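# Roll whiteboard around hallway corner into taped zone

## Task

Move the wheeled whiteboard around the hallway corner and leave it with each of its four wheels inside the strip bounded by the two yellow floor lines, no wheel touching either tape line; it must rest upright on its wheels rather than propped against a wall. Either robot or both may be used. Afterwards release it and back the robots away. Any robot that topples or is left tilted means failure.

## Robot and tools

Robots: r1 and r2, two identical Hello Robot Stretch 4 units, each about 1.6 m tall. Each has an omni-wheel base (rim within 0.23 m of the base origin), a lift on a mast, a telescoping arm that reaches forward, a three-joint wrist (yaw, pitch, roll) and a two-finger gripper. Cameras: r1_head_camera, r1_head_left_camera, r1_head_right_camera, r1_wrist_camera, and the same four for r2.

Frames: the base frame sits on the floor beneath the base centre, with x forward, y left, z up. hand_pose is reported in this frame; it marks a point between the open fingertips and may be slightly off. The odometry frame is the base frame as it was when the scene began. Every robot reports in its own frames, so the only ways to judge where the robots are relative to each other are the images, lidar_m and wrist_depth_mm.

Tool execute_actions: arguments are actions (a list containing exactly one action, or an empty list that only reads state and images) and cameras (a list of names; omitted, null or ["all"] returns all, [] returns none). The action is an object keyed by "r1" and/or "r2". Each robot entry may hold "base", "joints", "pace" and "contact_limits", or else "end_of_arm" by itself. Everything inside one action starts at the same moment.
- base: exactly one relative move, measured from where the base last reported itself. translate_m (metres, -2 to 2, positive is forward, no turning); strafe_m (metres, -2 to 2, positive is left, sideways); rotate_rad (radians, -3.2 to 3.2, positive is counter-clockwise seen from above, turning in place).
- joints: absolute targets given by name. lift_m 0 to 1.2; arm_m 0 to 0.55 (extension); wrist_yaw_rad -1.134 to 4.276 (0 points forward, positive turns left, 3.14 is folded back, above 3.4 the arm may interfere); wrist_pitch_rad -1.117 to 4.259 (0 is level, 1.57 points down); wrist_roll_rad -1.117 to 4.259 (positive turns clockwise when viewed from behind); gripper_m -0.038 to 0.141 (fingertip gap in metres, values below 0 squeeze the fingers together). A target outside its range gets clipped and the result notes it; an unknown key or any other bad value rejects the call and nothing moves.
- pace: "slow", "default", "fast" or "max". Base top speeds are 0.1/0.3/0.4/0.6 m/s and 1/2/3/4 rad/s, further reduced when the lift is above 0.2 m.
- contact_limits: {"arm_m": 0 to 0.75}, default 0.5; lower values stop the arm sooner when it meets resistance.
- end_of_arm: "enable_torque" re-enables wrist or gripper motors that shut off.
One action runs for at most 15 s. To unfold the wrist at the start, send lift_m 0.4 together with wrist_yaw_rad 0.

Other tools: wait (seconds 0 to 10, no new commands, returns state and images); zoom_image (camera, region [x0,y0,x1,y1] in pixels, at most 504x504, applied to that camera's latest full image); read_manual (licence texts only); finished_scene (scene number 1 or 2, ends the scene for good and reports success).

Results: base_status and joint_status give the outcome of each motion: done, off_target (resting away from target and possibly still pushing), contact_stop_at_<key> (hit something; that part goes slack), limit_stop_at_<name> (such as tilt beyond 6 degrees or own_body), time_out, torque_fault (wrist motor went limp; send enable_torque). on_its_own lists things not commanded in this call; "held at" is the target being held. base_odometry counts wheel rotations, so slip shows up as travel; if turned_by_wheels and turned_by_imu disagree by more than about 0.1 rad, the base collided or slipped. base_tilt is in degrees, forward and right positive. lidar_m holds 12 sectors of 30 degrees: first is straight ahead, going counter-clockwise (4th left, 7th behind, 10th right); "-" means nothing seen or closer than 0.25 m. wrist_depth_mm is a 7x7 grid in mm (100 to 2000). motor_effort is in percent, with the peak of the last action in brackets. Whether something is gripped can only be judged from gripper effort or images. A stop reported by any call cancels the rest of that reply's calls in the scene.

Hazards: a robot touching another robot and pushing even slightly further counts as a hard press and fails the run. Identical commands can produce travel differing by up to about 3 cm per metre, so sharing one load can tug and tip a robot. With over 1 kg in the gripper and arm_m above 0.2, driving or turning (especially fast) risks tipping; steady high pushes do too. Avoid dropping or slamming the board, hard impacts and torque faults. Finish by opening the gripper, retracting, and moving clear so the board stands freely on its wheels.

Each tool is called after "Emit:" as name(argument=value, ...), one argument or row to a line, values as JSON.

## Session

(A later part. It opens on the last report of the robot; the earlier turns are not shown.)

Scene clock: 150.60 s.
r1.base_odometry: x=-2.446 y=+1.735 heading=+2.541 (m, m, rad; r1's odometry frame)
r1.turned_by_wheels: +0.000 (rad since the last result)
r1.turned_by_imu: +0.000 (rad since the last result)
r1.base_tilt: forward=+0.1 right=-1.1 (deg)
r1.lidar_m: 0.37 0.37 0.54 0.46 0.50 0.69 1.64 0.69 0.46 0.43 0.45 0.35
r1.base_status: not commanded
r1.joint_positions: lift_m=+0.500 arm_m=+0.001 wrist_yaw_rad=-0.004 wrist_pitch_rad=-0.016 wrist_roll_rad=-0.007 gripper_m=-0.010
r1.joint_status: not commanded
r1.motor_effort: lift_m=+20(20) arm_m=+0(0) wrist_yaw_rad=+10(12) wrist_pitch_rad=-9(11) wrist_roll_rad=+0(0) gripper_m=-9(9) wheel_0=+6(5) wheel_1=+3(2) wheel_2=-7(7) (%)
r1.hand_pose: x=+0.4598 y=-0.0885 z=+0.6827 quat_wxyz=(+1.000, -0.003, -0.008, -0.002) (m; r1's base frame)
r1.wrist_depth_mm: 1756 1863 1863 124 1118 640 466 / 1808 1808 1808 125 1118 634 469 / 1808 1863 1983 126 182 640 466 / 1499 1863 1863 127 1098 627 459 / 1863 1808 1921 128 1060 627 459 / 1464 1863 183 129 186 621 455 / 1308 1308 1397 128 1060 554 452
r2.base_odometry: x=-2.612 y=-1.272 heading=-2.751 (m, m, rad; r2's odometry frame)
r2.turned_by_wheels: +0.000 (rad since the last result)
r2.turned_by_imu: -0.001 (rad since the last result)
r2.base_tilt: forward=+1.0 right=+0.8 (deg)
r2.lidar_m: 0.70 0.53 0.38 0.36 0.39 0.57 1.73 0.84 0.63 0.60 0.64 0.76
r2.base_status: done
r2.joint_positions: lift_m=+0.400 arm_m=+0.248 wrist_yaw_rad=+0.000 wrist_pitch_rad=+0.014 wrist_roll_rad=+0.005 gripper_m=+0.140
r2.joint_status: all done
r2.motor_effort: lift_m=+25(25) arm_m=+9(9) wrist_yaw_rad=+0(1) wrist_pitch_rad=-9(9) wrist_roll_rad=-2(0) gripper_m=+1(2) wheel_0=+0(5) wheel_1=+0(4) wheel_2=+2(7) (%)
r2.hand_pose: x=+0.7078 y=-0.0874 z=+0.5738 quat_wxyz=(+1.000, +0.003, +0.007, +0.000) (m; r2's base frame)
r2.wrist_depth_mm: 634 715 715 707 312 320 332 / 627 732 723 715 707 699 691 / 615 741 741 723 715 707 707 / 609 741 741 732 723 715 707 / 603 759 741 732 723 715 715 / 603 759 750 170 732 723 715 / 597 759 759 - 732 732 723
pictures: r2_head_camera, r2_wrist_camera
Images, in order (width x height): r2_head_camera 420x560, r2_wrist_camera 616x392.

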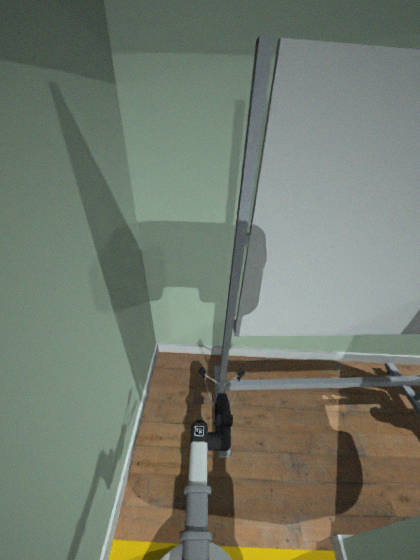

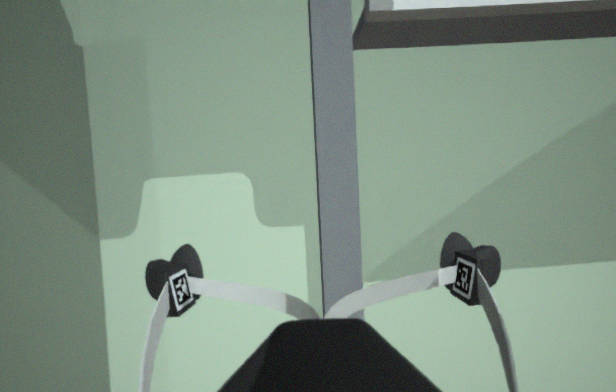

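Depth about 0.3; advance and cage.

Emit:
execute_actions(
  actions=[
    {"r2":{"base":{"translate_m":0.14},"pace":"slow"}},
  ],
  cameras=[],
)

Emit:
execute_actions(
  actions=[
    {"r2":{"joints":{"gripper_m":0.0}}},
  ],
  cameras=["r2_head_camera","r2_wrist_camera"],
)

Scene clock: 158.60 s.
r1.base_odometry: x=-2.446 y=+1.735 heading=+2.542 (m, m, rad; r1's odometry frame)
r1.turned_by_wheels: +0.000 (rad since the last result)
r1.turned_by_imu: +0.000 (rad since the last result)
r1.base_tilt: forward=+0.2 right=-1.0 (deg)
r1.lidar_m: 0.34 0.38 0.55 0.49 0.51 0.69 1.65 0.69 0.48 0.42 0.43 0.38
r1.base_status: not commanded
r1.joint_positions: lift_m=+0.500 arm_m=+0.001 wrist_yaw_rad=-0.002 wrist_pitch_rad=-0.016 wrist_roll_rad=-0.007 gripper_m=-0.010
r1.joint_status: not commanded
r1.motor_effort: lift_m=+20(20) arm_m=+0(0) wrist_yaw_rad=+8(10) wrist_pitch_rad=-10(10) wrist_roll_rad=+0(0) gripper_m=-6(10) wheel_0=+6(6) wheel_1=+3(2) wheel_2=-6(7) (%)
r1.hand_pose: x=+0.4599 y=-0.0881 z=+0.6827 quat_wxyz=(+1.000, -0.003, -0.008, -0.001) (m; r1's base frame)
r1.wrist_depth_mm: 1808 1808 1863 126 1138 647 469 / 1808 1808 1863 127 1118 640 469 / 1808 1863 1863 128 181 640 469 / 1808 1863 1921 129 1098 634 466 / 1808 1863 1863 130 1078 627 462 / 1336 1618 183 131 186 621 462 / 1281 1308 1397 129 1060 554 452
r2.base_odometry: x=-2.742 y=-1.325 heading=-2.751 (m, m, rad; r2's odometry frame)
r2.turned_by_wheels: +0.000 (rad since the last result)
r2.turned_by_imu: -0.001 (rad since the last result)
r2.base_tilt: forward=+1.0 right=+0.8 (deg)
r2.lidar_m: 0.57 0.52 0.38 0.36 0.39 0.57 1.85 0.85 0.61 0.60 0.91 0.66
r2.base_status: done
r2.joint_positions: lift_m=+0.400 arm_m=+0.248 wrist_yaw_rad=-0.003 wrist_pitch_rad=+0.014 wrist_roll_rad=+0.005 gripper_m=+0.140
r2.joint_status: not commanded
r2.motor_effort: lift_m=+25(25) arm_m=+9(9) wrist_yaw_rad=+10(11) wrist_pitch_rad=-8(8) wrist_roll_rad=-2(2) gripper_m=+0(3) wheel_0=+1(3) wheel_1=+2(4) wheel_2=-2(3) (%)
r2.hand_pose: x=+0.7074 y=-0.0884 z=+0.5738 quat_wxyz=(+1.000, +0.003, +0.007, -0.002) (m; r2's base frame)
r2.wrist_depth_mm: 585 580 580 152 569 559 559 / 597 591 585 158 569 569 564 / 591 591 585 580 574 574 564 / 603 597 591 580 580 580 574 / 603 603 597 591 585 585 574 / 603 609 597 158 170 580 585 / 597 615 609 - 597 591 591
pictures: none
No camera images: the call's "cameras" was empty. Leave "cameras" out to get every camera's image.

Scene clock: 160.97 s.
r1.base_odometry: x=-2.446 y=+1.736 heading=+2.542 (m, m, rad; r1's odometry frame)
r1.turned_by_wheels: +0.000 (rad since the last result)
r1.turned_by_imu: +0.000 (rad since the last result)
r1.base_tilt: forward=+0.2 right=-1.1 (deg)
r1.lidar_m: 0.35 0.35 0.52 0.49 0.50 0.70 1.65 0.66 0.46 0.43 0.44 0.37
r1.base_status: not commanded
r1.joint_positions: lift_m=+0.500 arm_m=+0.001 wrist_yaw_rad=+0.004 wrist_pitch_rad=-0.016 wrist_roll_rad=-0.007 gripper_m=-0.010
r1.joint_status: not commanded
r1.motor_effort: lift_m=+20(21) arm_m=+0(0) wrist_yaw_rad=-11(12) wrist_pitch_rad=-10(10) wrist_roll_rad=+0(0) gripper_m=-15(8) wheel_0=+5(5) wheel_1=+2(2) wheel_2=-1(5) (%)
r1.hand_pose: x=+0.4605 y=-0.0863 z=+0.6827 quat_wxyz=(+1.000, -0.003, -0.008, +0.002) (m; r1's base frame)
r1.wrist_depth_mm: 1808 1808 1863 128 1182 661 477 / 1808 1808 1863 129 1160 654 473 / 1808 1863 1863 130 183 647 469 / 1808 1863 1921 131 1160 647 469 / 1808 1921 1921 132 1138 640 469 / 1366 1537 183 133 842 634 466 / 1281 1336 1430 132 1078 597 459
r2.base_odometry: x=-2.742 y=-1.325 heading=-2.752 (m, m, rad; r2's odometry frame)
r2.turned_by_wheels: -0.001 (rad since the last result)
r2.turned_by_imu: -0.002 (rad since the last result)
r2.base_tilt: forward=+1.0 right=+0.8 (deg)
r2.lidar_m: 0.57 0.51 0.38 0.36 0.39 0.56 1.83 0.85 0.61 0.60 0.91 0.64
r2.base_status: not commanded
r2.joint_positions: lift_m=+0.400 arm_m=+0.249 wrist_yaw_rad=-0.008 wrist_pitch_rad=+0.014 wrist_roll_rad=+0.005 gripper_m=+0.000
r2.joint_status: all done
r2.on_its_own: wrist_yaw_rad is at rest, and its effort (+22) is outside its rest range (-13 to +13)
r2.motor_effort: lift_m=+25(25) arm_m=+8(9) wrist_yaw_rad=+22(25) wrist_pitch_rad=-8(8) wrist_roll_rad=-2(2) gripper_m=-9(11) wheel_0=-8(8) wheel_1=-3(2) wheel_2=-5(5) (%)
r2.hand_pose: x=+0.7072 y=-0.0897 z=+0.5738 quat_wxyz=(+1.000, +0.003, +0.007, -0.004) (m; r2's base frame)
r2.wrist_depth_mm: 585 580 580 147 569 569 564 / 585 585 580 148 574 574 569 / 597 591 591 150 580 574 574 / 591 597 591 151 585 580 580 / 597 603 597 152 585 585 580 / 609 609 188 153 182 585 585 / 609 609 603 - 597 591 591
pictures: r2_head_camera, r2_wrist_camera
Images, in order (width x height): r2_head_camera 420x560, r2_wrist_camera 616x392.

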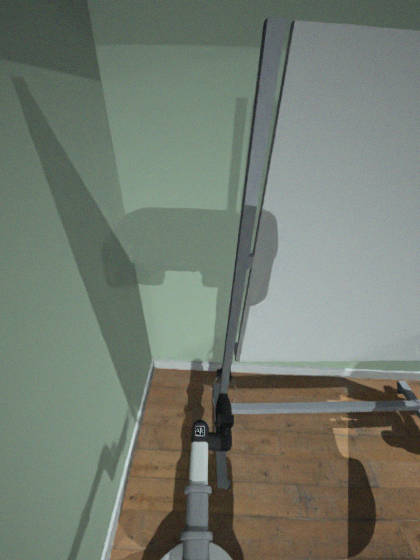

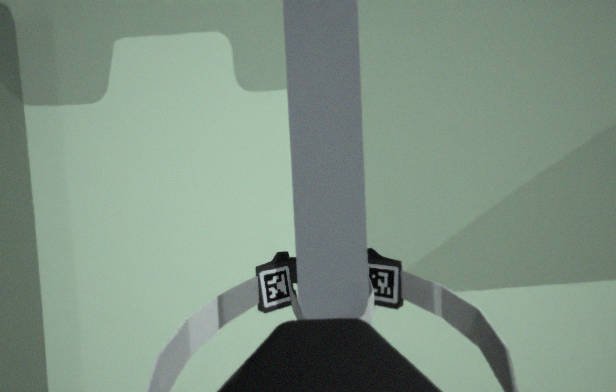

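Emit:
execute_actions(
  actions=[
    {"r1":{"joints":{"gripper_m":0.1}}},
  ],
  cameras=[],
)

Emit:
execute_actions(
  actions=[
    {"r1":{"base":{"translate_m":-0.27},"joints":{"arm_m":0.25},"pace":"slow"}},
  ],
  cameras=["r1_wrist_camera"],
)

Emit:
execute_actions(
  actions=[
    {"r1":{"joints":{"gripper_m":0.0}}},
  ],
  cameras=["r1_wrist_camera","r1_head_camera"],
)

Scene clock: 172.03 s.
r1.base_odometry: x=-2.446 y=+1.736 heading=+2.542 (m, m, rad; r1's odometry frame)
r1.turned_by_wheels: +0.000 (rad since the last result)
r1.turned_by_imu: +0.000 (rad since the last result)
r1.base_tilt: forward=+0.2 right=-1.0 (deg)
r1.lidar_m: 0.34 0.37 0.54 0.49 0.50 0.69 1.66 0.67 0.48 0.42 0.44 0.39
r1.base_status: not commanded
r1.joint_positions: lift_m=+0.500 arm_m=+0.001 wrist_yaw_rad=-0.002 wrist_pitch_rad=-0.017 wrist_roll_rad=-0.007 gripper_m=+0.100
r1.joint_status: all done
r1.motor_effort: lift_m=+20(20) arm_m=+0(0) wrist_yaw_rad=+5(11) wrist_pitch_rad=-6(10) wrist_roll_rad=+1(0) gripper_m=-1(10) wheel_0=+5(4) wheel_1=+2(2) wheel_2=-1(1) (%)
r1.hand_pose: x=+0.4599 y=-0.0880 z=+0.6830 quat_wxyz=(+1.000, -0.003, -0.009, -0.001) (m; r1's base frame)
r1.wrist_depth_mm: 1808 1863 1863 140 1160 654 473 / 1808 1863 1921 141 1118 647 469 / 1808 1808 1921 142 854 640 469 / 1430 1808 1863 143 1118 634 462 / 1808 1863 1863 144 1098 634 462 / 1366 1366 215 145 201 621 462 / 1308 1366 1430 139 1060 554 455
r2.base_odometry: x=-2.742 y=-1.325 heading=-2.751 (m, m, rad; r2's odometry frame)
r2.turned_by_wheels: +0.001 (rad since the last result)
r2.turned_by_imu: +0.001 (rad since the last result)
r2.base_tilt: forward=+1.0 right=+0.8 (deg)
r2.lidar_m: 0.63 0.50 0.38 0.36 0.38 0.54 2.13 0.84 0.63 0.60 0.91 0.65
r2.base_status: not commanded
r2.joint_positions: lift_m=+0.400 arm_m=+0.249 wrist_yaw_rad=-0.001 wrist_pitch_rad=+0.014 wrist_roll_rad=+0.005 gripper_m=+0.000
r2.joint_status: not commanded
r2.motor_effort: lift_m=+25(25) arm_m=+8(8) wrist_yaw_rad=+4(25) wrist_pitch_rad=-8(8) wrist_roll_rad=-1(2) gripper_m=-7(8) wheel_0=-2(8) wheel_1=+0(3) wheel_2=-1(4) (%)
r2.hand_pose: x=+0.7078 y=-0.0878 z=+0.5738 quat_wxyz=(+1.000, +0.003, +0.007, -0.001) (m; r2's base frame)
r2.wrist_depth_mm: 585 585 574 148 574 564 559 / 591 585 585 150 569 569 564 / 597 591 585 151 574 569 569 / 603 597 591 153 585 574 574 / 603 603 597 154 585 585 574 / 591 603 185 154 185 585 580 / 591 615 609 - 597 591 585
pictures: none
No camera images: the call's "cameras" was empty. Leave "cameras" out to get every camera's image.

Scene clock: 176.03 s.
r1.base_odometry: x=-2.223 y=+1.583 heading=+2.541 (m, m, rad; r1's odometry frame)
r1.turned_by_wheels: +0.000 (rad since the last result)
r1.turned_by_imu: +0.000 (rad since the last result)
r1.base_tilt: forward=+0.2 right=-1.0 (deg)
r1.lidar_m: 0.64 0.75 0.51 0.49 0.51 0.68 1.56 0.72 0.49 0.45 0.44 0.60
r1.base_status: done
r1.joint_positions: lift_m=+0.500 arm_m=+0.249 wrist_yaw_rad=+0.000 wrist_pitch_rad=-0.017 wrist_roll_rad=-0.007 gripper_m=+0.100
r1.joint_status: all done
r1.motor_effort: lift_m=+21(20) arm_m=+5(6) wrist_yaw_rad=-1(5) wrist_pitch_rad=-5(7) wrist_roll_rad=+0(0) gripper_m=-3(1) wheel_0=-4(7) wheel_1=-2(4) wheel_2=+2(4) (%)
r1.hand_pose: x=+0.7084 y=-0.0874 z=+0.6831 quat_wxyz=(+1.000, -0.003, -0.009, +0.000) (m; r1's base frame)
r1.wrist_depth_mm: 1808 1863 1863 159 1160 647 477 / 1808 1863 1921 160 1160 654 469 / 1808 1863 1921 162 931 647 469 / 1863 1863 1921 163 1098 647 466 / 1863 1921 1921 164 1008 634 466 / 1366 1397 1808 165 204 627 462 / 1308 1366 1430 139 1078 569 455
r2.base_odometry: x=-2.742 y=-1.325 heading=-2.751 (m, m, rad; r2's odometry frame)
r2.turned_by_wheels: +0.000 (rad since the last result)
r2.turned_by_imu: +0.000 (rad since the last result)
r2.base_tilt: forward=+1.0 right=+0.8 (deg)
r2.lidar_m: 0.62 0.51 0.38 0.36 0.37 0.55 1.84 0.87 0.63 0.61 0.91 0.65
r2.base_status: not commanded
r2.joint_positions: lift_m=+0.400 arm_m=+0.249 wrist_yaw_rad=-0.001 wrist_pitch_rad=+0.014 wrist_roll_rad=+0.005 gripper_m=+0.000
r2.joint_status: not commanded
r2.motor_effort: lift_m=+25(25) arm_m=+8(8) wrist_yaw_rad=+3(4) wrist_pitch_rad=-8(8) wrist_roll_rad=-1(0) gripper_m=-8(7) wheel_0=-2(2) wheel_1=+0(0) wheel_2=-1(1) (%)
r2.hand_pose: x=+0.7078 y=-0.0877 z=+0.5738 quat_wxyz=(+1.000, +0.003, +0.007, -0.001) (m; r2's base frame)
r2.wrist_depth_mm: 585 585 574 148 569 564 554 / 591 591 585 150 574 564 559 / 597 591 585 151 580 574 569 / 603 603 597 153 574 574 574 / 603 603 597 153 585 580 574 / 597 603 185 154 185 585 580 / 597 615 609 - 597 591 585
pictures: r1_wrist_camera
Images, in order (width x height): r1_wrist_camera 616x392.

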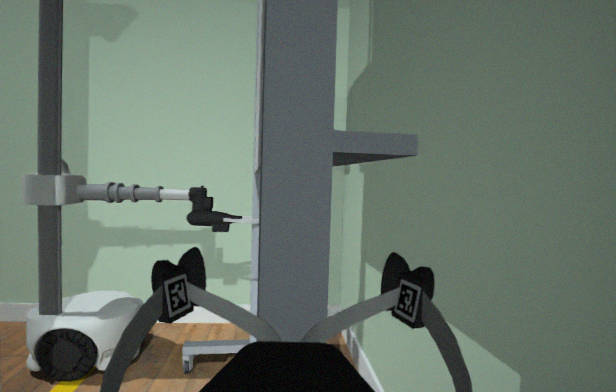

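Scene clock: 177.83 s.
r1.base_odometry: x=-2.223 y=+1.583 heading=+2.541 (m, m, rad; r1's odometry frame)
r1.turned_by_wheels: +0.000 (rad since the last result)
r1.turned_by_imu: +0.000 (rad since the last result)
r1.base_tilt: forward=+0.2 right=-1.1 (deg)
r1.lidar_m: 0.62 0.78 0.53 0.48 0.50 0.65 1.58 0.70 0.50 0.44 0.48 0.61
r1.base_status: not commanded
r1.joint_positions: lift_m=+0.500 arm_m=+0.249 wrist_yaw_rad=+0.000 wrist_pitch_rad=-0.017 wrist_roll_rad=-0.007 gripper_m=+0.000
r1.joint_status: all done
r1.motor_effort: lift_m=+20(21) arm_m=+4(5) wrist_yaw_rad=-2(1) wrist_pitch_rad=-6(6) wrist_roll_rad=+0(0) gripper_m=-10(10) wheel_0=-4(4) wheel_1=-3(2) wheel_2=+2(2) (%)
r1.hand_pose: x=+0.7086 y=-0.0873 z=+0.6831 quat_wxyz=(+1.000, -0.003, -0.009, +0.000) (m; r1's base frame)
r1.wrist_depth_mm: 1756 1808 1921 159 1160 654 473 / 1808 1863 1921 160 1160 654 473 / 1863 1863 1921 162 931 647 469 / 1863 1921 1921 163 1118 640 466 / 1863 1921 1921 164 1098 640 466 / 1366 1576 186 164 831 627 462 / 1308 1308 1464 133 1078 585 455
r2.base_odometry: x=-2.742 y=-1.325 heading=-2.751 (m, m, rad; r2's odometry frame)
r2.turned_by_wheels: +0.000 (rad since the last result)
r2.turned_by_imu: +0.000 (rad since the last result)
r2.base_tilt: forward=+1.0 right=+0.8 (deg)
r2.lidar_m: 0.62 0.53 0.39 0.35 0.39 0.56 1.87 0.84 0.63 0.59 0.91 0.65
r2.base_status: not commanded
r2.joint_positions: lift_m=+0.400 arm_m=+0.249 wrist_yaw_rad=-0.001 wrist_pitch_rad=+0.014 wrist_roll_rad=+0.005 gripper_m=+0.000
r2.joint_status: not commanded
r2.motor_effort: lift_m=+25(25) arm_m=+8(8) wrist_yaw_rad=+3(4) wrist_pitch_rad=-9(8) wrist_roll_rad=-2(0) gripper_m=-7(8) wheel_0=-2(2) wheel_1=+0(0) wheel_2=-1(1) (%)
r2.hand_pose: x=+0.7078 y=-0.0877 z=+0.5738 quat_wxyz=(+1.000, +0.003, +0.007, -0.001) (m; r2's base frame)
r2.wrist_depth_mm: 591 585 580 149 569 559 559 / 597 585 580 150 574 569 564 / 591 597 591 151 574 569 564 / 603 597 591 152 580 574 574 / 603 609 597 154 591 580 574 / 597 609 185 154 185 585 580 / 591 615 609 - 591 597 585
pictures: r1_head_camera, r1_wrist_camera
Images, in order (width x height): r1_head_camera 420x560, r1_wrist_camera 616x392.

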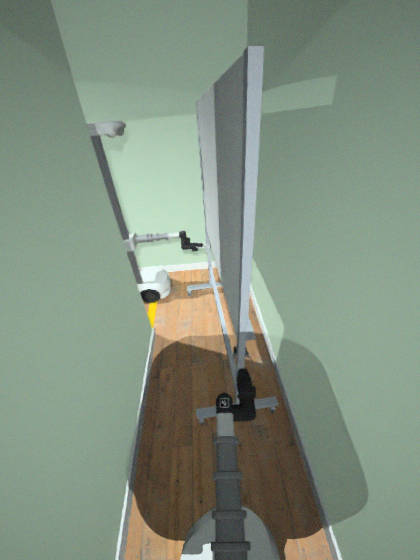

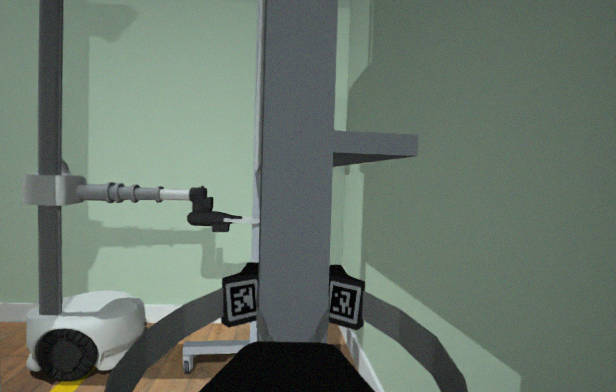

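Emit:
execute_actions(
  actions=[
    {"r2":{"base":{"strafe_m":0.08},"pace":"slow"},"r1":{"base":{"translate_m":0.08},"pace":"slow"}},
  ],
  cameras=[],
)

Emit:
execute_actions(
  actions=[
    {"r2":{"base":{"translate_m":-0.4},"pace":"slow"},"r1":{"base":{"translate_m":0.06},"pace":"slow"}},
  ],
  cameras=["r1_head_camera","r2_head_camera"],
)

Scene clock: 192.10 s.
r1.base_odometry: x=-2.289 y=+1.628 heading=+2.542 (m, m, rad; r1's odometry frame)
r1.turned_by_wheels: +0.001 (rad since the last result)
r1.turned_by_imu: +0.001 (rad since the last result)
r1.base_tilt: forward=+0.1 right=-1.0 (deg)
r1.lidar_m: 0.63 0.77 0.52 0.48 0.50 0.69 1.61 0.69 0.47 0.44 0.45 0.62
r1.base_status: done
r1.joint_positions: lift_m=+0.500 arm_m=+0.249 wrist_yaw_rad=-0.001 wrist_pitch_rad=-0.017 wrist_roll_rad=-0.007 gripper_m=+0.000
r1.joint_status: not commanded
r1.motor_effort: lift_m=+20(21) arm_m=+4(4) wrist_yaw_rad=+1(6) wrist_pitch_rad=-7(8) wrist_roll_rad=+0(0) gripper_m=-9(6) wheel_0=+7(7) wheel_1=+4(8) wheel_2=-4(11) (%)
r1.hand_pose: x=+0.7085 y=-0.0876 z=+0.6829 quat_wxyz=(+1.000, -0.003, -0.008, +0.000) (m; r1's base frame)
r1.wrist_depth_mm: 1756 1808 1808 156 1138 647 469 / 1708 1808 1863 157 1138 640 466 / 1756 1756 1808 158 917 640 466 / 1756 1808 1808 159 1118 640 462 / 1756 1808 1808 160 1098 634 459 / 1366 1576 185 161 820 621 455 / 1308 1336 1430 130 1060 580 452
r2.base_odometry: x=-2.711 y=-1.399 heading=-2.752 (m, m, rad; r2's odometry frame)
r2.turned_by_wheels: -0.001 (rad since the last result)
r2.turned_by_imu: -0.002 (rad since the last result)
r2.base_tilt: forward=+1.0 right=+0.8 (deg)
r2.lidar_m: 0.57 0.43 0.30 0.28 0.32 0.44 1.45 0.95 0.72 0.68 0.92 0.65
r2.base_status: done
r2.joint_positions: lift_m=+0.400 arm_m=+0.249 wrist_yaw_rad=-0.004 wrist_pitch_rad=+0.014 wrist_roll_rad=+0.005 gripper_m=+0.000
r2.joint_status: not commanded
r2.motor_effort: lift_m=+25(25) arm_m=+8(8) wrist_yaw_rad=+13(23) wrist_pitch_rad=-8(8) wrist_roll_rad=-2(2) gripper_m=-8(8) wheel_0=-4(12) wheel_1=-2(9) wheel_2=-3(8) (%)
r2.hand_pose: x=+0.7075 y=-0.0887 z=+0.5738 quat_wxyz=(+1.000, +0.003, +0.007, -0.002) (m; r2's base frame)
r2.wrist_depth_mm: 525 585 580 150 574 564 564 / 525 597 585 151 574 569 569 / 512 597 591 153 585 574 569 / 504 597 591 154 591 580 574 / 504 603 603 155 591 591 585 / 500 609 603 156 186 591 591 / 496 615 609 - 597 597 591
pictures: none
No camera images: the call's "cameras" was empty. Leave "cameras" out to get every camera's image.

Scene clock: 197.40 s.
r1.base_odometry: x=-2.339 y=+1.662 heading=+2.543 (m, m, rad; r1's odometry frame)
r1.turned_by_wheels: +0.001 (rad since the last result)
r1.turned_by_imu: +0.001 (rad since the last result)
r1.base_tilt: forward=+0.2 right=-1.0 (deg)
r1.lidar_m: 0.64 0.78 0.52 0.48 0.50 0.68 1.61 0.71 0.49 0.43 0.45 0.60
r1.base_status: done
r1.joint_positions: lift_m=+0.500 arm_m=+0.250 wrist_yaw_rad=+0.008 wrist_pitch_rad=-0.017 wrist_roll_rad=-0.007 gripper_m=+0.000
r1.joint_status: not commanded
r1.on_its_own: wrist_yaw_rad is at rest, and its effort (-23) is outside its rest range (-13 to +13)
r1.motor_effort: lift_m=+20(21) arm_m=+2(4) wrist_yaw_rad=-23(29) wrist_pitch_rad=-6(9) wrist_roll_rad=+1(0) gripper_m=-13(14) wheel_0=+4(10) wheel_1=+2(6) wheel_2=+3(14) (%)
r1.hand_pose: x=+0.7097 y=-0.0851 z=+0.6830 quat_wxyz=(+1.000, -0.003, -0.009, +0.004) (m; r1's base frame)
r1.wrist_depth_mm: 1661 1708 267 162 1182 654 469 / 1708 1756 265 163 1182 661 477 / 1756 1708 303 164 1042 654 466 / 1756 1756 1756 166 1138 647 469 / 1756 1756 1756 167 1118 640 466 / 1756 1756 184 168 831 634 462 / 1366 759 1430 133 1078 591 455
r2.base_odometry: x=-2.342 y=-1.247 heading=-2.753 (m, m, rad; r2's odometry frame)
r2.turned_by_wheels: -0.001 (rad since the last result)
r2.turned_by_imu: -0.001 (rad since the last result)
r2.base_tilt: forward=+1.0 right=+0.8 (deg)
r2.lidar_m: 0.57 0.43 0.31 0.30 0.32 0.45 1.40 0.94 0.70 0.67 0.70 0.69
r2.base_status: done
r2.joint_positions: lift_m=+0.400 arm_m=+0.249 wrist_yaw_rad=-0.005 wrist_pitch_rad=+0.014 wrist_roll_rad=+0.005 gripper_m=+0.000
r2.joint_status: not commanded
r2.on_its_own: wrist_yaw_rad is at rest, and its effort (+14) is outside its rest range (-13 to +13)
r2.motor_effort: lift_m=+25(25) arm_m=+5(8) wrist_yaw_rad=+14(42) wrist_pitch_rad=-10(9) wrist_roll_rad=-3(0) gripper_m=-11(12) wheel_0=-11(15) wheel_1=-4(2) wheel_2=-1(13) (%)
r2.hand_pose: x=+0.7080 y=-0.0889 z=+0.5737 quat_wxyz=(+1.000, +0.003, +0.007, -0.003) (m; r2's base frame)
r2.wrist_depth_mm: 549 820 960 165 960 946 640 / 544 809 976 167 960 960 960 / 535 788 976 169 976 960 960 / 530 778 991 170 976 976 960 / 525 759 1008 171 991 991 976 / 521 759 187 170 183 991 976 / 521 668 1025 - 1008 991 991
pictures: r1_head_camera, r2_head_camera
Images, in order (width x height): r1_head_camera 420x560, r2_head_camera 420x560.

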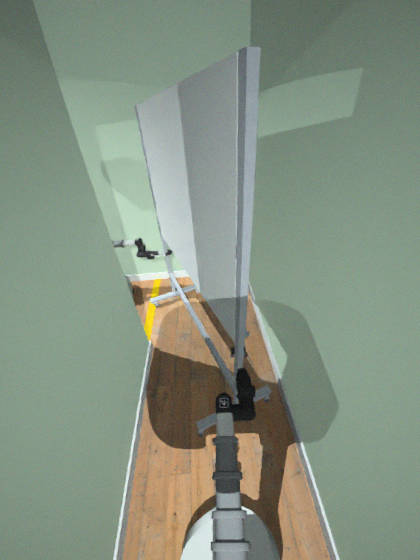

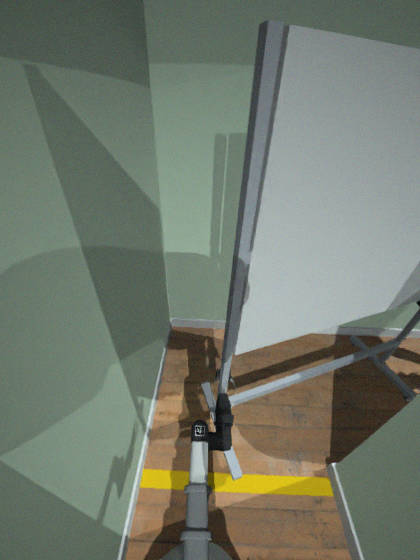

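Emit:
execute_actions(
  actions=[
    {"r2":{"base":{"translate_m":-0.3},"pace":"slow","joints":{"gripper_m":0.012}},"r1":{"base":{"translate_m":0.14},"pace":"slow","joints":{"gripper_m":0.012}}},
  ],
  cameras=[],
)

Emit:
execute_actions(
  actions=[
    {"r1":{"base":{"strafe_m":-0.08},"pace":"slow"}},
  ],
  cameras=["r1_head_camera","r2_head_camera","r1_wrist_camera","r2_wrist_camera"],
)

Scene clock: 212.57 s.
r1.base_odometry: x=-2.454 y=+1.741 heading=+2.544 (m, m, rad; r1's odometry frame)
r1.turned_by_wheels: +0.001 (rad since the last result)
r1.turned_by_imu: +0.000 (rad since the last result)
r1.base_tilt: forward=+0.2 right=-1.0 (deg)
r1.lidar_m: 0.57 0.80 0.54 0.47 0.50 0.70 1.67 0.69 0.46 0.41 0.45 0.60
r1.base_status: done
r1.joint_positions: lift_m=+0.500 arm_m=+0.250 wrist_yaw_rad=+0.012 wrist_pitch_rad=-0.017 wrist_roll_rad=-0.007 gripper_m=+0.012
r1.joint_status: all done
r1.on_its_own: wrist_yaw_rad is at rest, and its effort (-37) is outside its rest range (-13 to +13)
r1.motor_effort: lift_m=+20(20) arm_m=+1(2) wrist_yaw_rad=-37(36) wrist_pitch_rad=-8(9) wrist_roll_rad=+0(1) gripper_m=-10(8) wheel_0=+1(11) wheel_1=+3(6) wheel_2=+7(11) (%)
r1.hand_pose: x=+0.7102 y=-0.0838 z=+0.6830 quat_wxyz=(+1.000, -0.003, -0.008, +0.006) (m; r1's base frame)
r1.wrist_depth_mm: 878 364 224 175 1205 647 466 / 866 362 224 175 1182 647 466 / 976 399 237 177 1160 640 462 / 1576 1618 1618 179 1138 640 459 / 1537 1618 1661 181 1118 634 459 / 1618 1618 186 178 842 634 455 / 1182 1308 1499 130 1098 591 452
r2.base_odometry: x=-2.064 y=-1.133 heading=-2.754 (m, m, rad; r2's odometry frame)
r2.turned_by_wheels: -0.001 (rad since the last result)
r2.turned_by_imu: -0.001 (rad since the last result)
r2.base_tilt: forward=+1.0 right=+0.8 (deg)
r2.lidar_m: 0.65 0.44 0.33 0.29 0.34 0.47 1.46 0.94 0.68 0.66 0.68 0.50
r2.base_status: done
r2.joint_positions: lift_m=+0.400 arm_m=+0.249 wrist_yaw_rad=-0.006 wrist_pitch_rad=+0.014 wrist_roll_rad=+0.005 gripper_m=+0.012
r2.joint_status: all done
r2.on_its_own: wrist_yaw_rad is at rest, and its effort (+18) is outside its rest range (-13 to +13)
r2.motor_effort: lift_m=+24(25) arm_m=+4(5) wrist_yaw_rad=+18(32) wrist_pitch_rad=-9(9) wrist_roll_rad=+0(2) gripper_m=-13(14) wheel_0=-11(14) wheel_1=-6(6) wheel_2=-1(8) (%)
r2.hand_pose: x=+0.7081 y=-0.0892 z=+0.5737 quat_wxyz=(+1.000, +0.003, +0.007, -0.003) (m; r2's base frame)
r2.wrist_depth_mm: 569 854 1255 178 304 320 357 / 564 831 1281 179 1255 1255 1255 / 554 809 1308 180 1255 1255 1255 / 549 798 1308 181 1308 1281 1255 / 544 788 1281 183 1308 1281 1281 / 539 778 1060 178 190 1308 1281 / 539 723 1182 - 1255 1138 1160
pictures: none
No camera images: the call's "cameras" was empty. Leave "cameras" out to get every camera's image.

Scene clock: 214.50 s.
r1.base_odometry: x=-2.410 y=+1.807 heading=+2.546 (m, m, rad; r1's odometry frame)
r1.turned_by_wheels: +0.003 (rad since the last result)
r1.turned_by_imu: +0.053 (rad since the last result)
r1.base_tilt: forward=+0.1 right=-1.0 (deg)
r1.lidar_m: 0.59 0.86 0.61 0.57 0.60 0.83 1.58 0.52 0.36 0.33 0.37 0.53
r1.base_status: done
r1.joint_positions: lift_m=+0.500 arm_m=+0.250 wrist_yaw_rad=+0.022 wrist_pitch_rad=-0.017 wrist_roll_rad=-0.007 gripper_m=+0.012
r1.joint_status: not commanded
r1.on_its_own: wrist_yaw_rad is at rest, and its effort (-62) is outside its rest range (-13 to +13)
r1.motor_effort: lift_m=+20(20) arm_m=+0(1) wrist_yaw_rad=-62(67) wrist_pitch_rad=-8(8) wrist_roll_rad=-1(1) gripper_m=-17(13) wheel_0=+19(23) wheel_1=+2(6) wheel_2=+14(15) (%)
r1.hand_pose: x=+0.7112 y=-0.0811 z=+0.6830 quat_wxyz=(+1.000, -0.003, -0.009, +0.011) (m; r1's base frame)
r1.wrist_depth_mm: 1308 364 208 177 1336 634 436 / 1308 359 208 179 1308 634 433 / 1618 404 208 180 1281 627 433 / 1661 1661 1661 182 1255 621 430 / 1661 1661 217 183 1229 609 430 / 1708 1708 182 182 866 609 424 / 1229 1366 1499 131 1182 559 421
r2.base_odometry: x=-2.064 y=-1.133 heading=-2.755 (m, m, rad; r2's odometry frame)
r2.turned_by_wheels: +0.000 (rad since the last result)
r2.turned_by_imu: -0.001 (rad since the last result)
r2.base_tilt: forward=+1.0 right=+0.8 (deg)
r2.lidar_m: 0.64 0.45 0.32 0.31 0.32 0.46 1.44 0.95 0.68 0.65 0.69 0.54
r2.base_status: not commanded
r2.joint_positions: lift_m=+0.400 arm_m=+0.249 wrist_yaw_rad=-0.011 wrist_pitch_rad=+0.014 wrist_roll_rad=+0.005 gripper_m=+0.012
r2.joint_status: not commanded
r2.on_its_own: wrist_yaw_rad is at rest, and its effort (+30) is outside its rest range (-13 to +13)
r2.motor_effort: lift_m=+25(25) arm_m=+4(4) wrist_yaw_rad=+30(31) wrist_pitch_rad=-10(10) wrist_roll_rad=-3(0) gripper_m=-14(18) wheel_0=-15(14) wheel_1=-7(7) wheel_2=-2(2) (%)
r2.hand_pose: x=+0.7077 y=-0.0905 z=+0.5737 quat_wxyz=(+1.000, +0.003, +0.007, -0.005) (m; r2's base frame)
r2.wrist_depth_mm: 574 854 1281 175 304 317 366 / 569 854 1281 177 1281 1255 627 / 564 831 1281 181 1255 1281 1281 / 559 820 1281 184 1281 1281 1281 / 549 798 1308 187 209 1308 1308 / 549 788 187 178 188 1308 1281 / 549 750 1160 - 1281 1138 1160
pictures: r1_head_camera, r1_wrist_camera, r2_head_camera, r2_wrist_camera
Images, in order (width x height): r1_head_camera 420x560, r1_wrist_camera 616x392, r2_head_camera 420x560, r2_wrist_camera 616x392.

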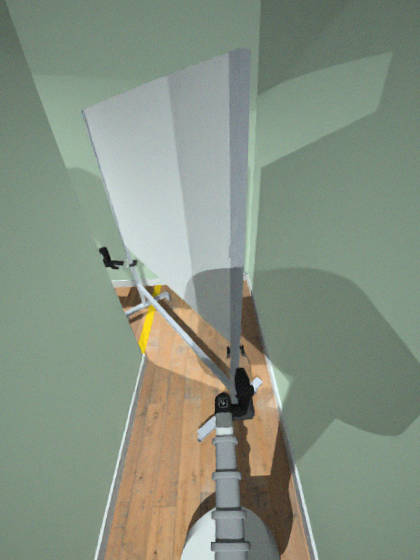

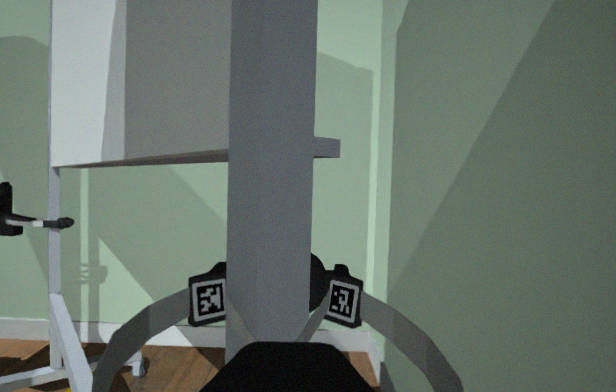

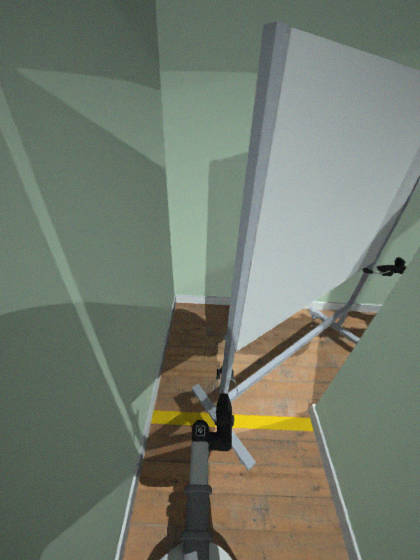

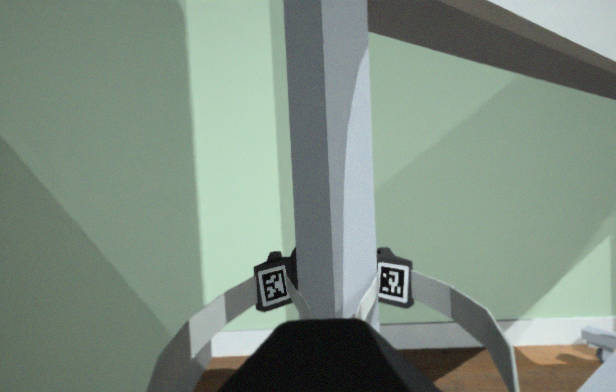

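Emit:
execute_actions(
  actions=[
    {"r1":{"joints":{"gripper_m":0.12}},"r2":{"joints":{"gripper_m":0.03}}},
  ],
  cameras=[],
)

Emit:
execute_actions(
  actions=[
    {"r2":{"base":{"translate_m":-0.25},"pace":"slow"},"r1":{"base":{"translate_m":0.17},"pace":"slow"}},
  ],
  cameras=["r1_head_camera","r2_head_camera","r1_wrist_camera","r2_wrist_camera"],
)

Scene clock: 227.67 s.
r1.base_odometry: x=-2.409 y=+1.807 heading=+2.544 (m, m, rad; r1's odometry frame)
r1.turned_by_wheels: -0.002 (rad since the last result)
r1.turned_by_imu: -0.002 (rad since the last result)
r1.base_tilt: forward=+0.2 right=-1.0 (deg)
r1.lidar_m: 0.60 0.85 0.61 0.58 0.62 0.84 1.57 0.52 0.36 0.34 0.36 0.51
r1.base_status: not commanded
r1.joint_positions: lift_m=+0.500 arm_m=+0.250 wrist_yaw_rad=+0.001 wrist_pitch_rad=-0.017 wrist_roll_rad=-0.007 gripper_m=+0.120
r1.joint_status: all done
r1.motor_effort: lift_m=+20(21) arm_m=+0(0) wrist_yaw_rad=-1(64) wrist_pitch_rad=-5(6) wrist_roll_rad=-1(1) gripper_m=-4(12) wheel_0=+7(19) wheel_1=+2(2) wheel_2=+3(14) (%)
r1.hand_pose: x=+0.7094 y=-0.0873 z=+0.6831 quat_wxyz=(+1.000, -0.003, -0.009, +0.000) (m; r1's base frame)
r1.wrist_depth_mm: 798 327 190 1618 1078 574 399 / 798 325 190 1618 1078 569 402 / 878 357 190 1661 1078 564 399 / 1618 1618 190 1661 1042 559 394 / 1661 1618 191 1661 1025 549 394 / 1618 1618 186 1618 741 512 392 / 1205 1397 1397 134 991 508 387
r2.base_odometry: x=-2.064 y=-1.133 heading=-2.754 (m, m, rad; r2's odometry frame)
r2.turned_by_wheels: +0.001 (rad since the last result)
r2.turned_by_imu: +0.001 (rad since the last result)
r2.base_tilt: forward=+1.0 right=+0.8 (deg)
r2.lidar_m: 0.65 0.44 0.32 0.29 0.31 0.48 1.44 0.93 0.69 0.66 0.68 0.53
r2.base_status: not commanded
r2.joint_positions: lift_m=+0.400 arm_m=+0.249 wrist_yaw_rad=-0.005 wrist_pitch_rad=+0.014 wrist_roll_rad=+0.005 gripper_m=+0.030
r2.joint_status: all done
r2.on_its_own: wrist_yaw_rad is at rest, and its effort (+15) is outside its rest range (-13 to +13)
r2.motor_effort: lift_m=+25(25) arm_m=+4(4) wrist_yaw_rad=+15(33) wrist_pitch_rad=-8(10) wrist_roll_rad=-2(2) gripper_m=-5(12) wheel_0=-4(14) wheel_1=-3(7) wheel_2=-3(4) (%)
r2.hand_pose: x=+0.7082 y=-0.0889 z=+0.5738 quat_wxyz=(+1.000, +0.003, +0.007, -0.003) (m; r2's base frame)
r2.wrist_depth_mm: 559 831 1255 180 304 319 362 / 554 809 1281 180 1255 1281 960 / 544 798 1281 184 1281 1281 1255 / 544 798 1281 187 1281 1255 1255 / 535 768 1308 191 1281 1281 1281 / 530 768 193 182 193 1308 1281 / 530 691 1182 - 1281 1118 1160
pictures: none
No camera images: the call's "cameras" was empty. Leave "cameras" out to get every camera's image.

Scene clock: 231.43 s.
r1.base_odometry: x=-2.550 y=+1.903 heading=+2.546 (m, m, rad; r1's odometry frame)
r1.turned_by_wheels: +0.001 (rad since the last result)
r1.turned_by_imu: +0.003 (rad since the last result)
r1.base_tilt: forward=+0.2 right=-1.0 (deg)
r1.lidar_m: 0.62 0.84 0.62 0.58 0.62 0.83 1.55 0.51 0.37 0.34 0.36 0.50
r1.base_status: done
r1.joint_positions: lift_m=+0.500 arm_m=+0.250 wrist_yaw_rad=+0.017 wrist_pitch_rad=-0.017 wrist_roll_rad=-0.007 gripper_m=+0.120
r1.joint_status: not commanded
r1.on_its_own: wrist_yaw_rad is at rest, and its effort (-49) is outside its rest range (-13 to +13)
r1.motor_effort: lift_m=+20(20) arm_m=+0(0) wrist_yaw_rad=-49(49) wrist_pitch_rad=-7(7) wrist_roll_rad=+0(1) gripper_m=-8(9) wheel_0=+7(9) wheel_1=+4(7) wheel_2=+8(8) (%)
r1.hand_pose: x=+0.7108 y=-0.0825 z=+0.6829 quat_wxyz=(+1.000, -0.003, -0.008, +0.008) (m; r1's base frame)
r1.wrist_depth_mm: 327 234 199 1430 1281 615 424 / 329 235 201 1464 1255 615 424 / 366 245 204 1464 1255 609 424 / 1464 1464 205 1464 1229 603 421 / 1464 1464 208 1464 1205 591 415 / 1499 201 202 1499 809 549 415 / 1464 1336 198 143 1138 544 410
r2.base_odometry: x=-1.833 y=-1.039 heading=-2.755 (m, m, rad; r2's odometry frame)
r2.turned_by_wheels: -0.001 (rad since the last result)
r2.turned_by_imu: -0.002 (rad since the last result)
r2.base_tilt: forward=+1.0 right=+0.8 (deg)
r2.lidar_m: 0.67 0.47 0.33 0.31 0.34 0.49 1.45 0.90 0.68 0.64 0.69 0.83
r2.base_status: done
r2.joint_positions: lift_m=+0.400 arm_m=+0.249 wrist_yaw_rad=-0.004 wrist_pitch_rad=+0.014 wrist_roll_rad=+0.005 gripper_m=+0.030
r2.joint_status: not commanded
r2.motor_effort: lift_m=+25(25) arm_m=+3(4) wrist_yaw_rad=+12(15) wrist_pitch_rad=-9(10) wrist_roll_rad=-3(1) gripper_m=-13(12) wheel_0=-15(15) wheel_1=-6(5) wheel_2=+2(6) (%)
r2.hand_pose: x=+0.7085 y=-0.0886 z=+0.5737 quat_wxyz=(+1.000, +0.003, +0.007, -0.002) (m; r2's base frame)
r2.wrist_depth_mm: 580 854 1499 190 303 394 1008 / 574 854 1499 189 1499 535 1025 / 564 831 1499 190 1537 1499 1499 / 559 820 1537 193 1537 1537 1499 / 559 809 1336 196 1537 1499 1537 / 549 788 193 189 198 1537 1205 / 549 723 1205 - 1281 585 1098
pictures: r1_head_camera, r1_wrist_camera, r2_head_camera, r2_wrist_camera
Images, in order (width x height): r1_head_camera 420x560, r1_wrist_camera 616x392, r2_head_camera 420x560, r2_wrist_camera 616x392.

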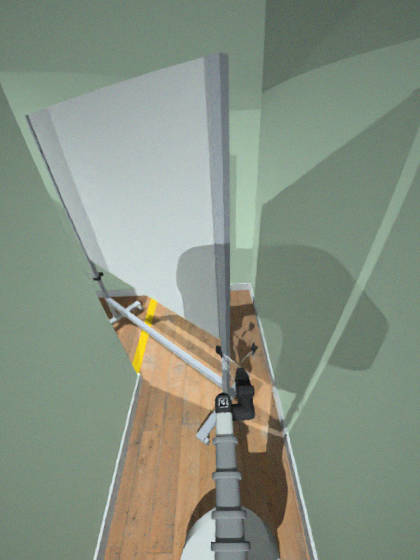

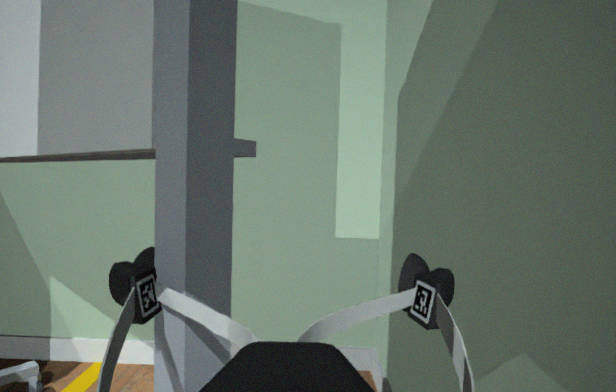

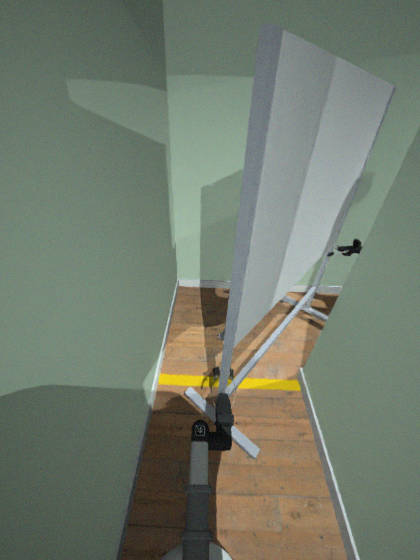

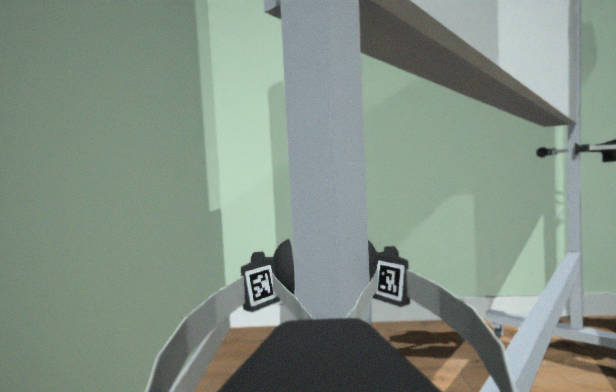

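Emit:
execute_actions(
  actions=[
    {"r1":{"base":{"translate_m":0.2},"pace":"slow"}},
  ],
  cameras=["r1_head_camera","r2_head_camera","r1_wrist_camera"],
)

Scene clock: 242.60 s.
r1.base_odometry: x=-2.716 y=+2.014 heading=+2.546 (m, m, rad; r1's odometry frame)
r1.turned_by_wheels: +0.000 (rad since the last result)
r1.turned_by_imu: +0.002 (rad since the last result)
r1.base_tilt: forward=+0.2 right=-1.0 (deg)
r1.lidar_m: 0.40 0.83 0.61 0.58 0.63 0.86 1.51 0.54 0.35 0.33 0.36 0.50
r1.base_status: done
r1.joint_positions: lift_m=+0.500 arm_m=+0.250 wrist_yaw_rad=-0.001 wrist_pitch_rad=-0.017 wrist_roll_rad=-0.007 gripper_m=+0.120
r1.joint_status: not commanded
r1.motor_effort: lift_m=+20(20) arm_m=+0(0) wrist_yaw_rad=+2(48) wrist_pitch_rad=-7(7) wrist_roll_rad=+0(0) gripper_m=+0(7) wheel_0=+7(14) wheel_1=+4(7) wheel_2=-6(5) (%)
r1.hand_pose: x=+0.7093 y=-0.0878 z=+0.6830 quat_wxyz=(+1.000, -0.003, -0.008, -0.001) (m; r1's base frame)
r1.wrist_depth_mm: 231 191 163 137 1078 569 399 / 233 191 164 138 1098 564 397 / 255 204 165 138 1078 559 394 / 1255 1229 1229 140 1042 554 394 / 1229 1255 1255 142 1042 554 389 / 1281 1255 178 143 218 508 387 / 1255 1281 1281 130 1008 504 384
r2.base_odometry: x=-1.833 y=-1.039 heading=-2.754 (m, m, rad; r2's odometry frame)
r2.turned_by_wheels: +0.001 (rad since the last result)
r2.turned_by_imu: +0.001 (rad since the last result)
r2.base_tilt: forward=+1.0 right=+0.8 (deg)
r2.lidar_m: 0.63 0.46 0.33 0.31 0.34 0.47 1.49 0.93 0.68 0.64 0.68 0.89
r2.base_status: not commanded
r2.joint_positions: lift_m=+0.400 arm_m=+0.249 wrist_yaw_rad=+0.001 wrist_pitch_rad=+0.014 wrist_roll_rad=+0.005 gripper_m=+0.030
r2.joint_status: not commanded
r2.motor_effort: lift_m=+25(25) arm_m=+3(3) wrist_yaw_rad=-2(14) wrist_pitch_rad=-9(9) wrist_roll_rad=-1(2) gripper_m=-1(12) wheel_0=-2(15) wheel_1=+1(6) wheel_2=+1(2) (%)
r2.hand_pose: x=+0.7089 y=-0.0872 z=+0.5738 quat_wxyz=(+1.000, +0.003, +0.007, +0.000) (m; r2's base frame)
r2.wrist_depth_mm: 559 820 1499 167 312 535 1464 / 554 809 1499 170 1537 634 1464 / 544 798 1499 170 1537 1499 1464 / 544 788 1464 170 1537 1499 1499 / 535 778 1281 173 1576 1537 1537 / 530 768 189 168 191 854 1499 / 530 676 1160 - 1255 1060 1160
pictures: r1_head_camera, r1_wrist_camera, r2_head_camera
Images, in order (width x height): r1_head_camera 420x560, r1_wrist_camera 616x392, r2_head_camera 420x560.

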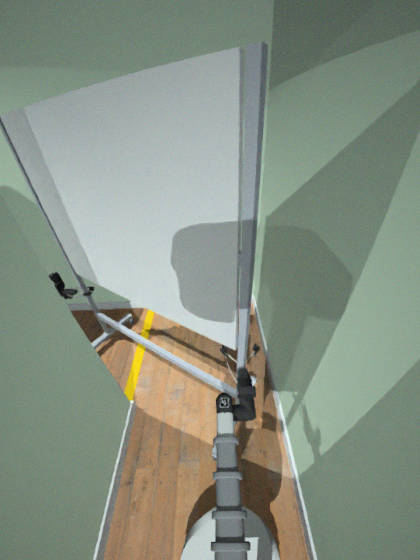

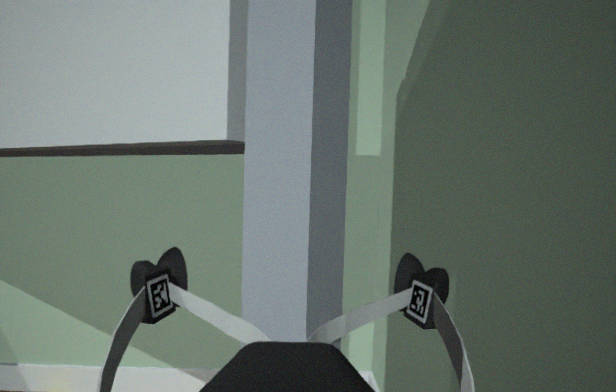

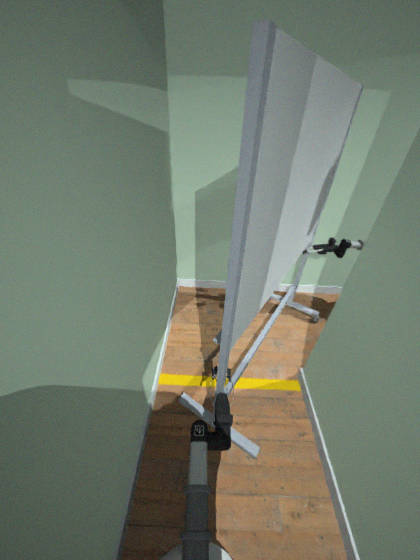

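Relaxed. Continue: r2 pulls a little while r1 pushes.

Emit:
execute_actions(
  actions=[
    {"r1":{"base":{"translate_m":0.25},"pace":"slow"},"r2":{"base":{"translate_m":-0.2},"pace":"slow"}},
  ],
  cameras=["r1_head_camera","r2_head_camera","r1_wrist_camera"],
)

Scene clock: 254.33 s.
r1.base_odometry: x=-2.923 y=+2.154 heading=+2.547 (m, m, rad; r1's odometry frame)
r1.turned_by_wheels: +0.001 (rad since the last result)
r1.turned_by_imu: +0.004 (rad since the last result)
r1.base_tilt: forward=+0.2 right=-0.9 (deg)
r1.lidar_m: 0.45 0.73 0.61 0.58 0.62 0.84 1.48 0.54 0.35 0.34 0.37 0.52
r1.base_status: done
r1.joint_positions: lift_m=+0.500 arm_m=+0.250 wrist_yaw_rad=+0.006 wrist_pitch_rad=-0.017 wrist_roll_rad=-0.007 gripper_m=+0.120
r1.joint_status: not commanded
r1.on_its_own: wrist_yaw_rad is at rest, and its effort (-18) is outside its rest range (-13 to +13)
r1.motor_effort: lift_m=+20(21) arm_m=+0(0) wrist_yaw_rad=-18(32) wrist_pitch_rad=-7(7) wrist_roll_rad=+0(0) gripper_m=-2(5) wheel_0=+10(15) wheel_1=+5(9) wheel_2=+0(11) (%)
r1.hand_pose: x=+0.7099 y=-0.0856 z=+0.6830 quat_wxyz=(+1.000, -0.003, -0.009, +0.003) (m; r1's base frame)
r1.wrist_depth_mm: 203 189 171 976 976 591 410 / 205 191 171 991 991 591 410 / 213 196 173 1008 991 580 410 / 991 1008 174 991 1008 574 404 / 991 991 177 1008 1025 574 404 / 1008 191 176 1008 778 530 399 / 1025 1025 175 143 1025 521 397
r2.base_odometry: x=-1.648 y=-0.963 heading=-2.754 (m, m, rad; r2's odometry frame)
r2.turned_by_wheels: +0.000 (rad since the last result)
r2.turned_by_imu: -0.001 (rad since the last result)
r2.base_tilt: forward=+1.1 right=+0.8 (deg)
r2.lidar_m: 0.65 0.45 0.35 0.32 0.35 0.48 1.53 0.91 0.67 0.64 0.67 0.68
r2.base_status: done
r2.joint_positions: lift_m=+0.400 arm_m=+0.249 wrist_yaw_rad=+0.002 wrist_pitch_rad=+0.014 wrist_roll_rad=+0.005 gripper_m=+0.030
r2.joint_status: not commanded
r2.motor_effort: lift_m=+25(25) arm_m=+3(3) wrist_yaw_rad=-4(13) wrist_pitch_rad=-10(11) wrist_roll_rad=-3(0) gripper_m=-6(8) wheel_0=-3(8) wheel_1=-2(4) wheel_2=+2(11) (%)
r2.hand_pose: x=+0.7090 y=-0.0870 z=+0.5737 quat_wxyz=(+1.000, +0.003, +0.007, +0.001) (m; r2's base frame)
r2.wrist_depth_mm: 574 842 1430 183 525 1661 1661 / 564 820 1576 186 661 1661 1661 / 559 809 1499 186 1708 1708 1661 / 549 798 1464 188 1756 1708 1661 / 544 788 1281 189 1756 1756 1756 / 544 788 192 185 196 1618 1308 / 539 707 1182 - 1182 1118 1160
pictures: r1_head_camera, r1_wrist_camera, r2_head_camera
Images, in order (width x height): r1_head_camera 420x560, r1_wrist_camera 616x392, r2_head_camera 420x560.

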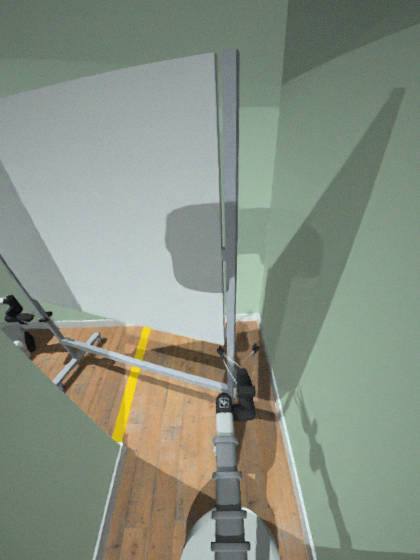

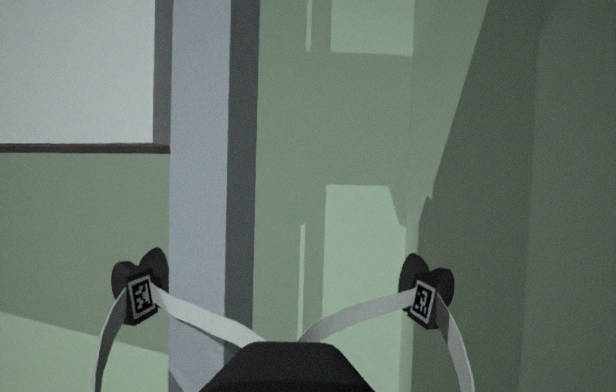

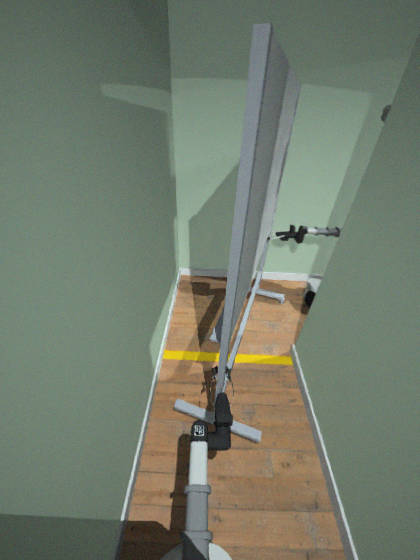

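Emit:
execute_actions(
  actions=[
    {"r1":{"base":{"translate_m":0.3},"pace":"slow"}},
  ],
  cameras=["r1_head_camera","r2_head_camera","r1_wrist_camera"],
)

Scene clock: 271.33 s.
r1.base_odometry: x=-3.171 y=+2.322 heading=+2.548 (m, m, rad; r1's odometry frame)
r1.turned_by_wheels: +0.000 (rad since the last result)
r1.turned_by_imu: +0.001 (rad since the last result)
r1.base_tilt: forward=+0.2 right=-1.0 (deg)
r1.lidar_m: 0.36 0.65 1.00 0.59 0.61 0.87 1.44 0.52 0.35 0.34 0.35 0.50
r1.base_status: done
r1.joint_positions: lift_m=+0.500 arm_m=+0.250 wrist_yaw_rad=-0.004 wrist_pitch_rad=-0.017 wrist_roll_rad=-0.007 gripper_m=+0.120
r1.joint_status: not commanded
r1.motor_effort: lift_m=+21(20) arm_m=+0(0) wrist_yaw_rad=+10(19) wrist_pitch_rad=-7(7) wrist_roll_rad=+0(0) gripper_m=-3(6) wheel_0=+4(12) wheel_1=+3(8) wheel_2=-6(10) (%)
r1.hand_pose: x=+0.7090 y=-0.0885 z=+0.6830 quat_wxyz=(+1.000, -0.003, -0.008, -0.002) (m; r1's base frame)
r1.wrist_depth_mm: 152 150 148 140 699 564 397 / 153 150 149 140 691 554 394 / 186 173 210 141 707 554 392 / 683 699 699 143 707 554 392 / 699 691 707 144 715 544 389 / 691 204 699 145 707 477 384 / 707 707 707 133 723 496 377
r2.base_odometry: x=-1.648 y=-0.963 heading=-2.754 (m, m, rad; r2's odometry frame)
r2.turned_by_wheels: +0.000 (rad since the last result)
r2.turned_by_imu: -0.001 (rad since the last result)
r2.base_tilt: forward=+1.1 right=+0.8 (deg)
r2.lidar_m: 0.66 0.46 0.33 0.33 0.34 0.50 1.52 0.91 0.67 0.65 0.69 0.70
r2.base_status: not commanded
r2.joint_positions: lift_m=+0.400 arm_m=+0.249 wrist_yaw_rad=+0.001 wrist_pitch_rad=+0.014 wrist_roll_rad=+0.005 gripper_m=+0.030
r2.joint_status: not commanded
r2.motor_effort: lift_m=+25(25) arm_m=+3(3) wrist_yaw_rad=-2(4) wrist_pitch_rad=-10(9) wrist_roll_rad=-1(5) gripper_m=-4(4) wheel_0=-1(3) wheel_1=-1(2) wheel_2=+1(2) (%)
r2.hand_pose: x=+0.7089 y=-0.0872 z=+0.5737 quat_wxyz=(+1.000, +0.003, +0.007, +0.000) (m; r2's base frame)
r2.wrist_depth_mm: 569 842 1255 176 1661 1661 1661 / 564 820 1576 178 1756 1661 1661 / 564 820 1537 179 1708 1708 1397 / 554 798 1499 181 1708 1708 1661 / 544 788 1308 182 1708 1708 1756 / 544 778 193 182 196 1281 1182 / 539 699 1205 - 1255 1118 1160
pictures: r1_head_camera, r1_wrist_camera, r2_head_camera
Images, in order (width x height): r1_head_camera 420x560, r1_wrist_camera 616x392, r2_head_camera 420x560.

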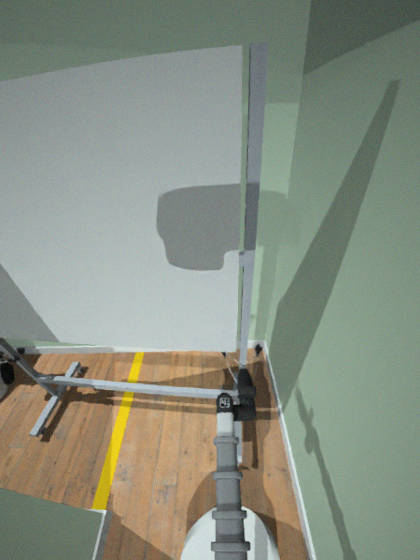

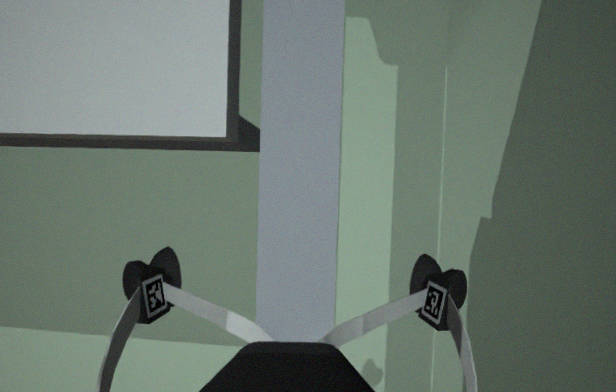

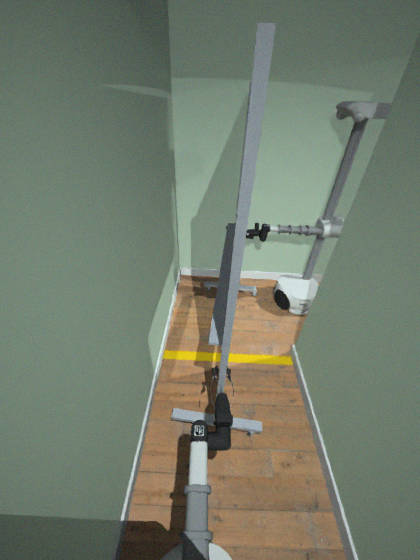

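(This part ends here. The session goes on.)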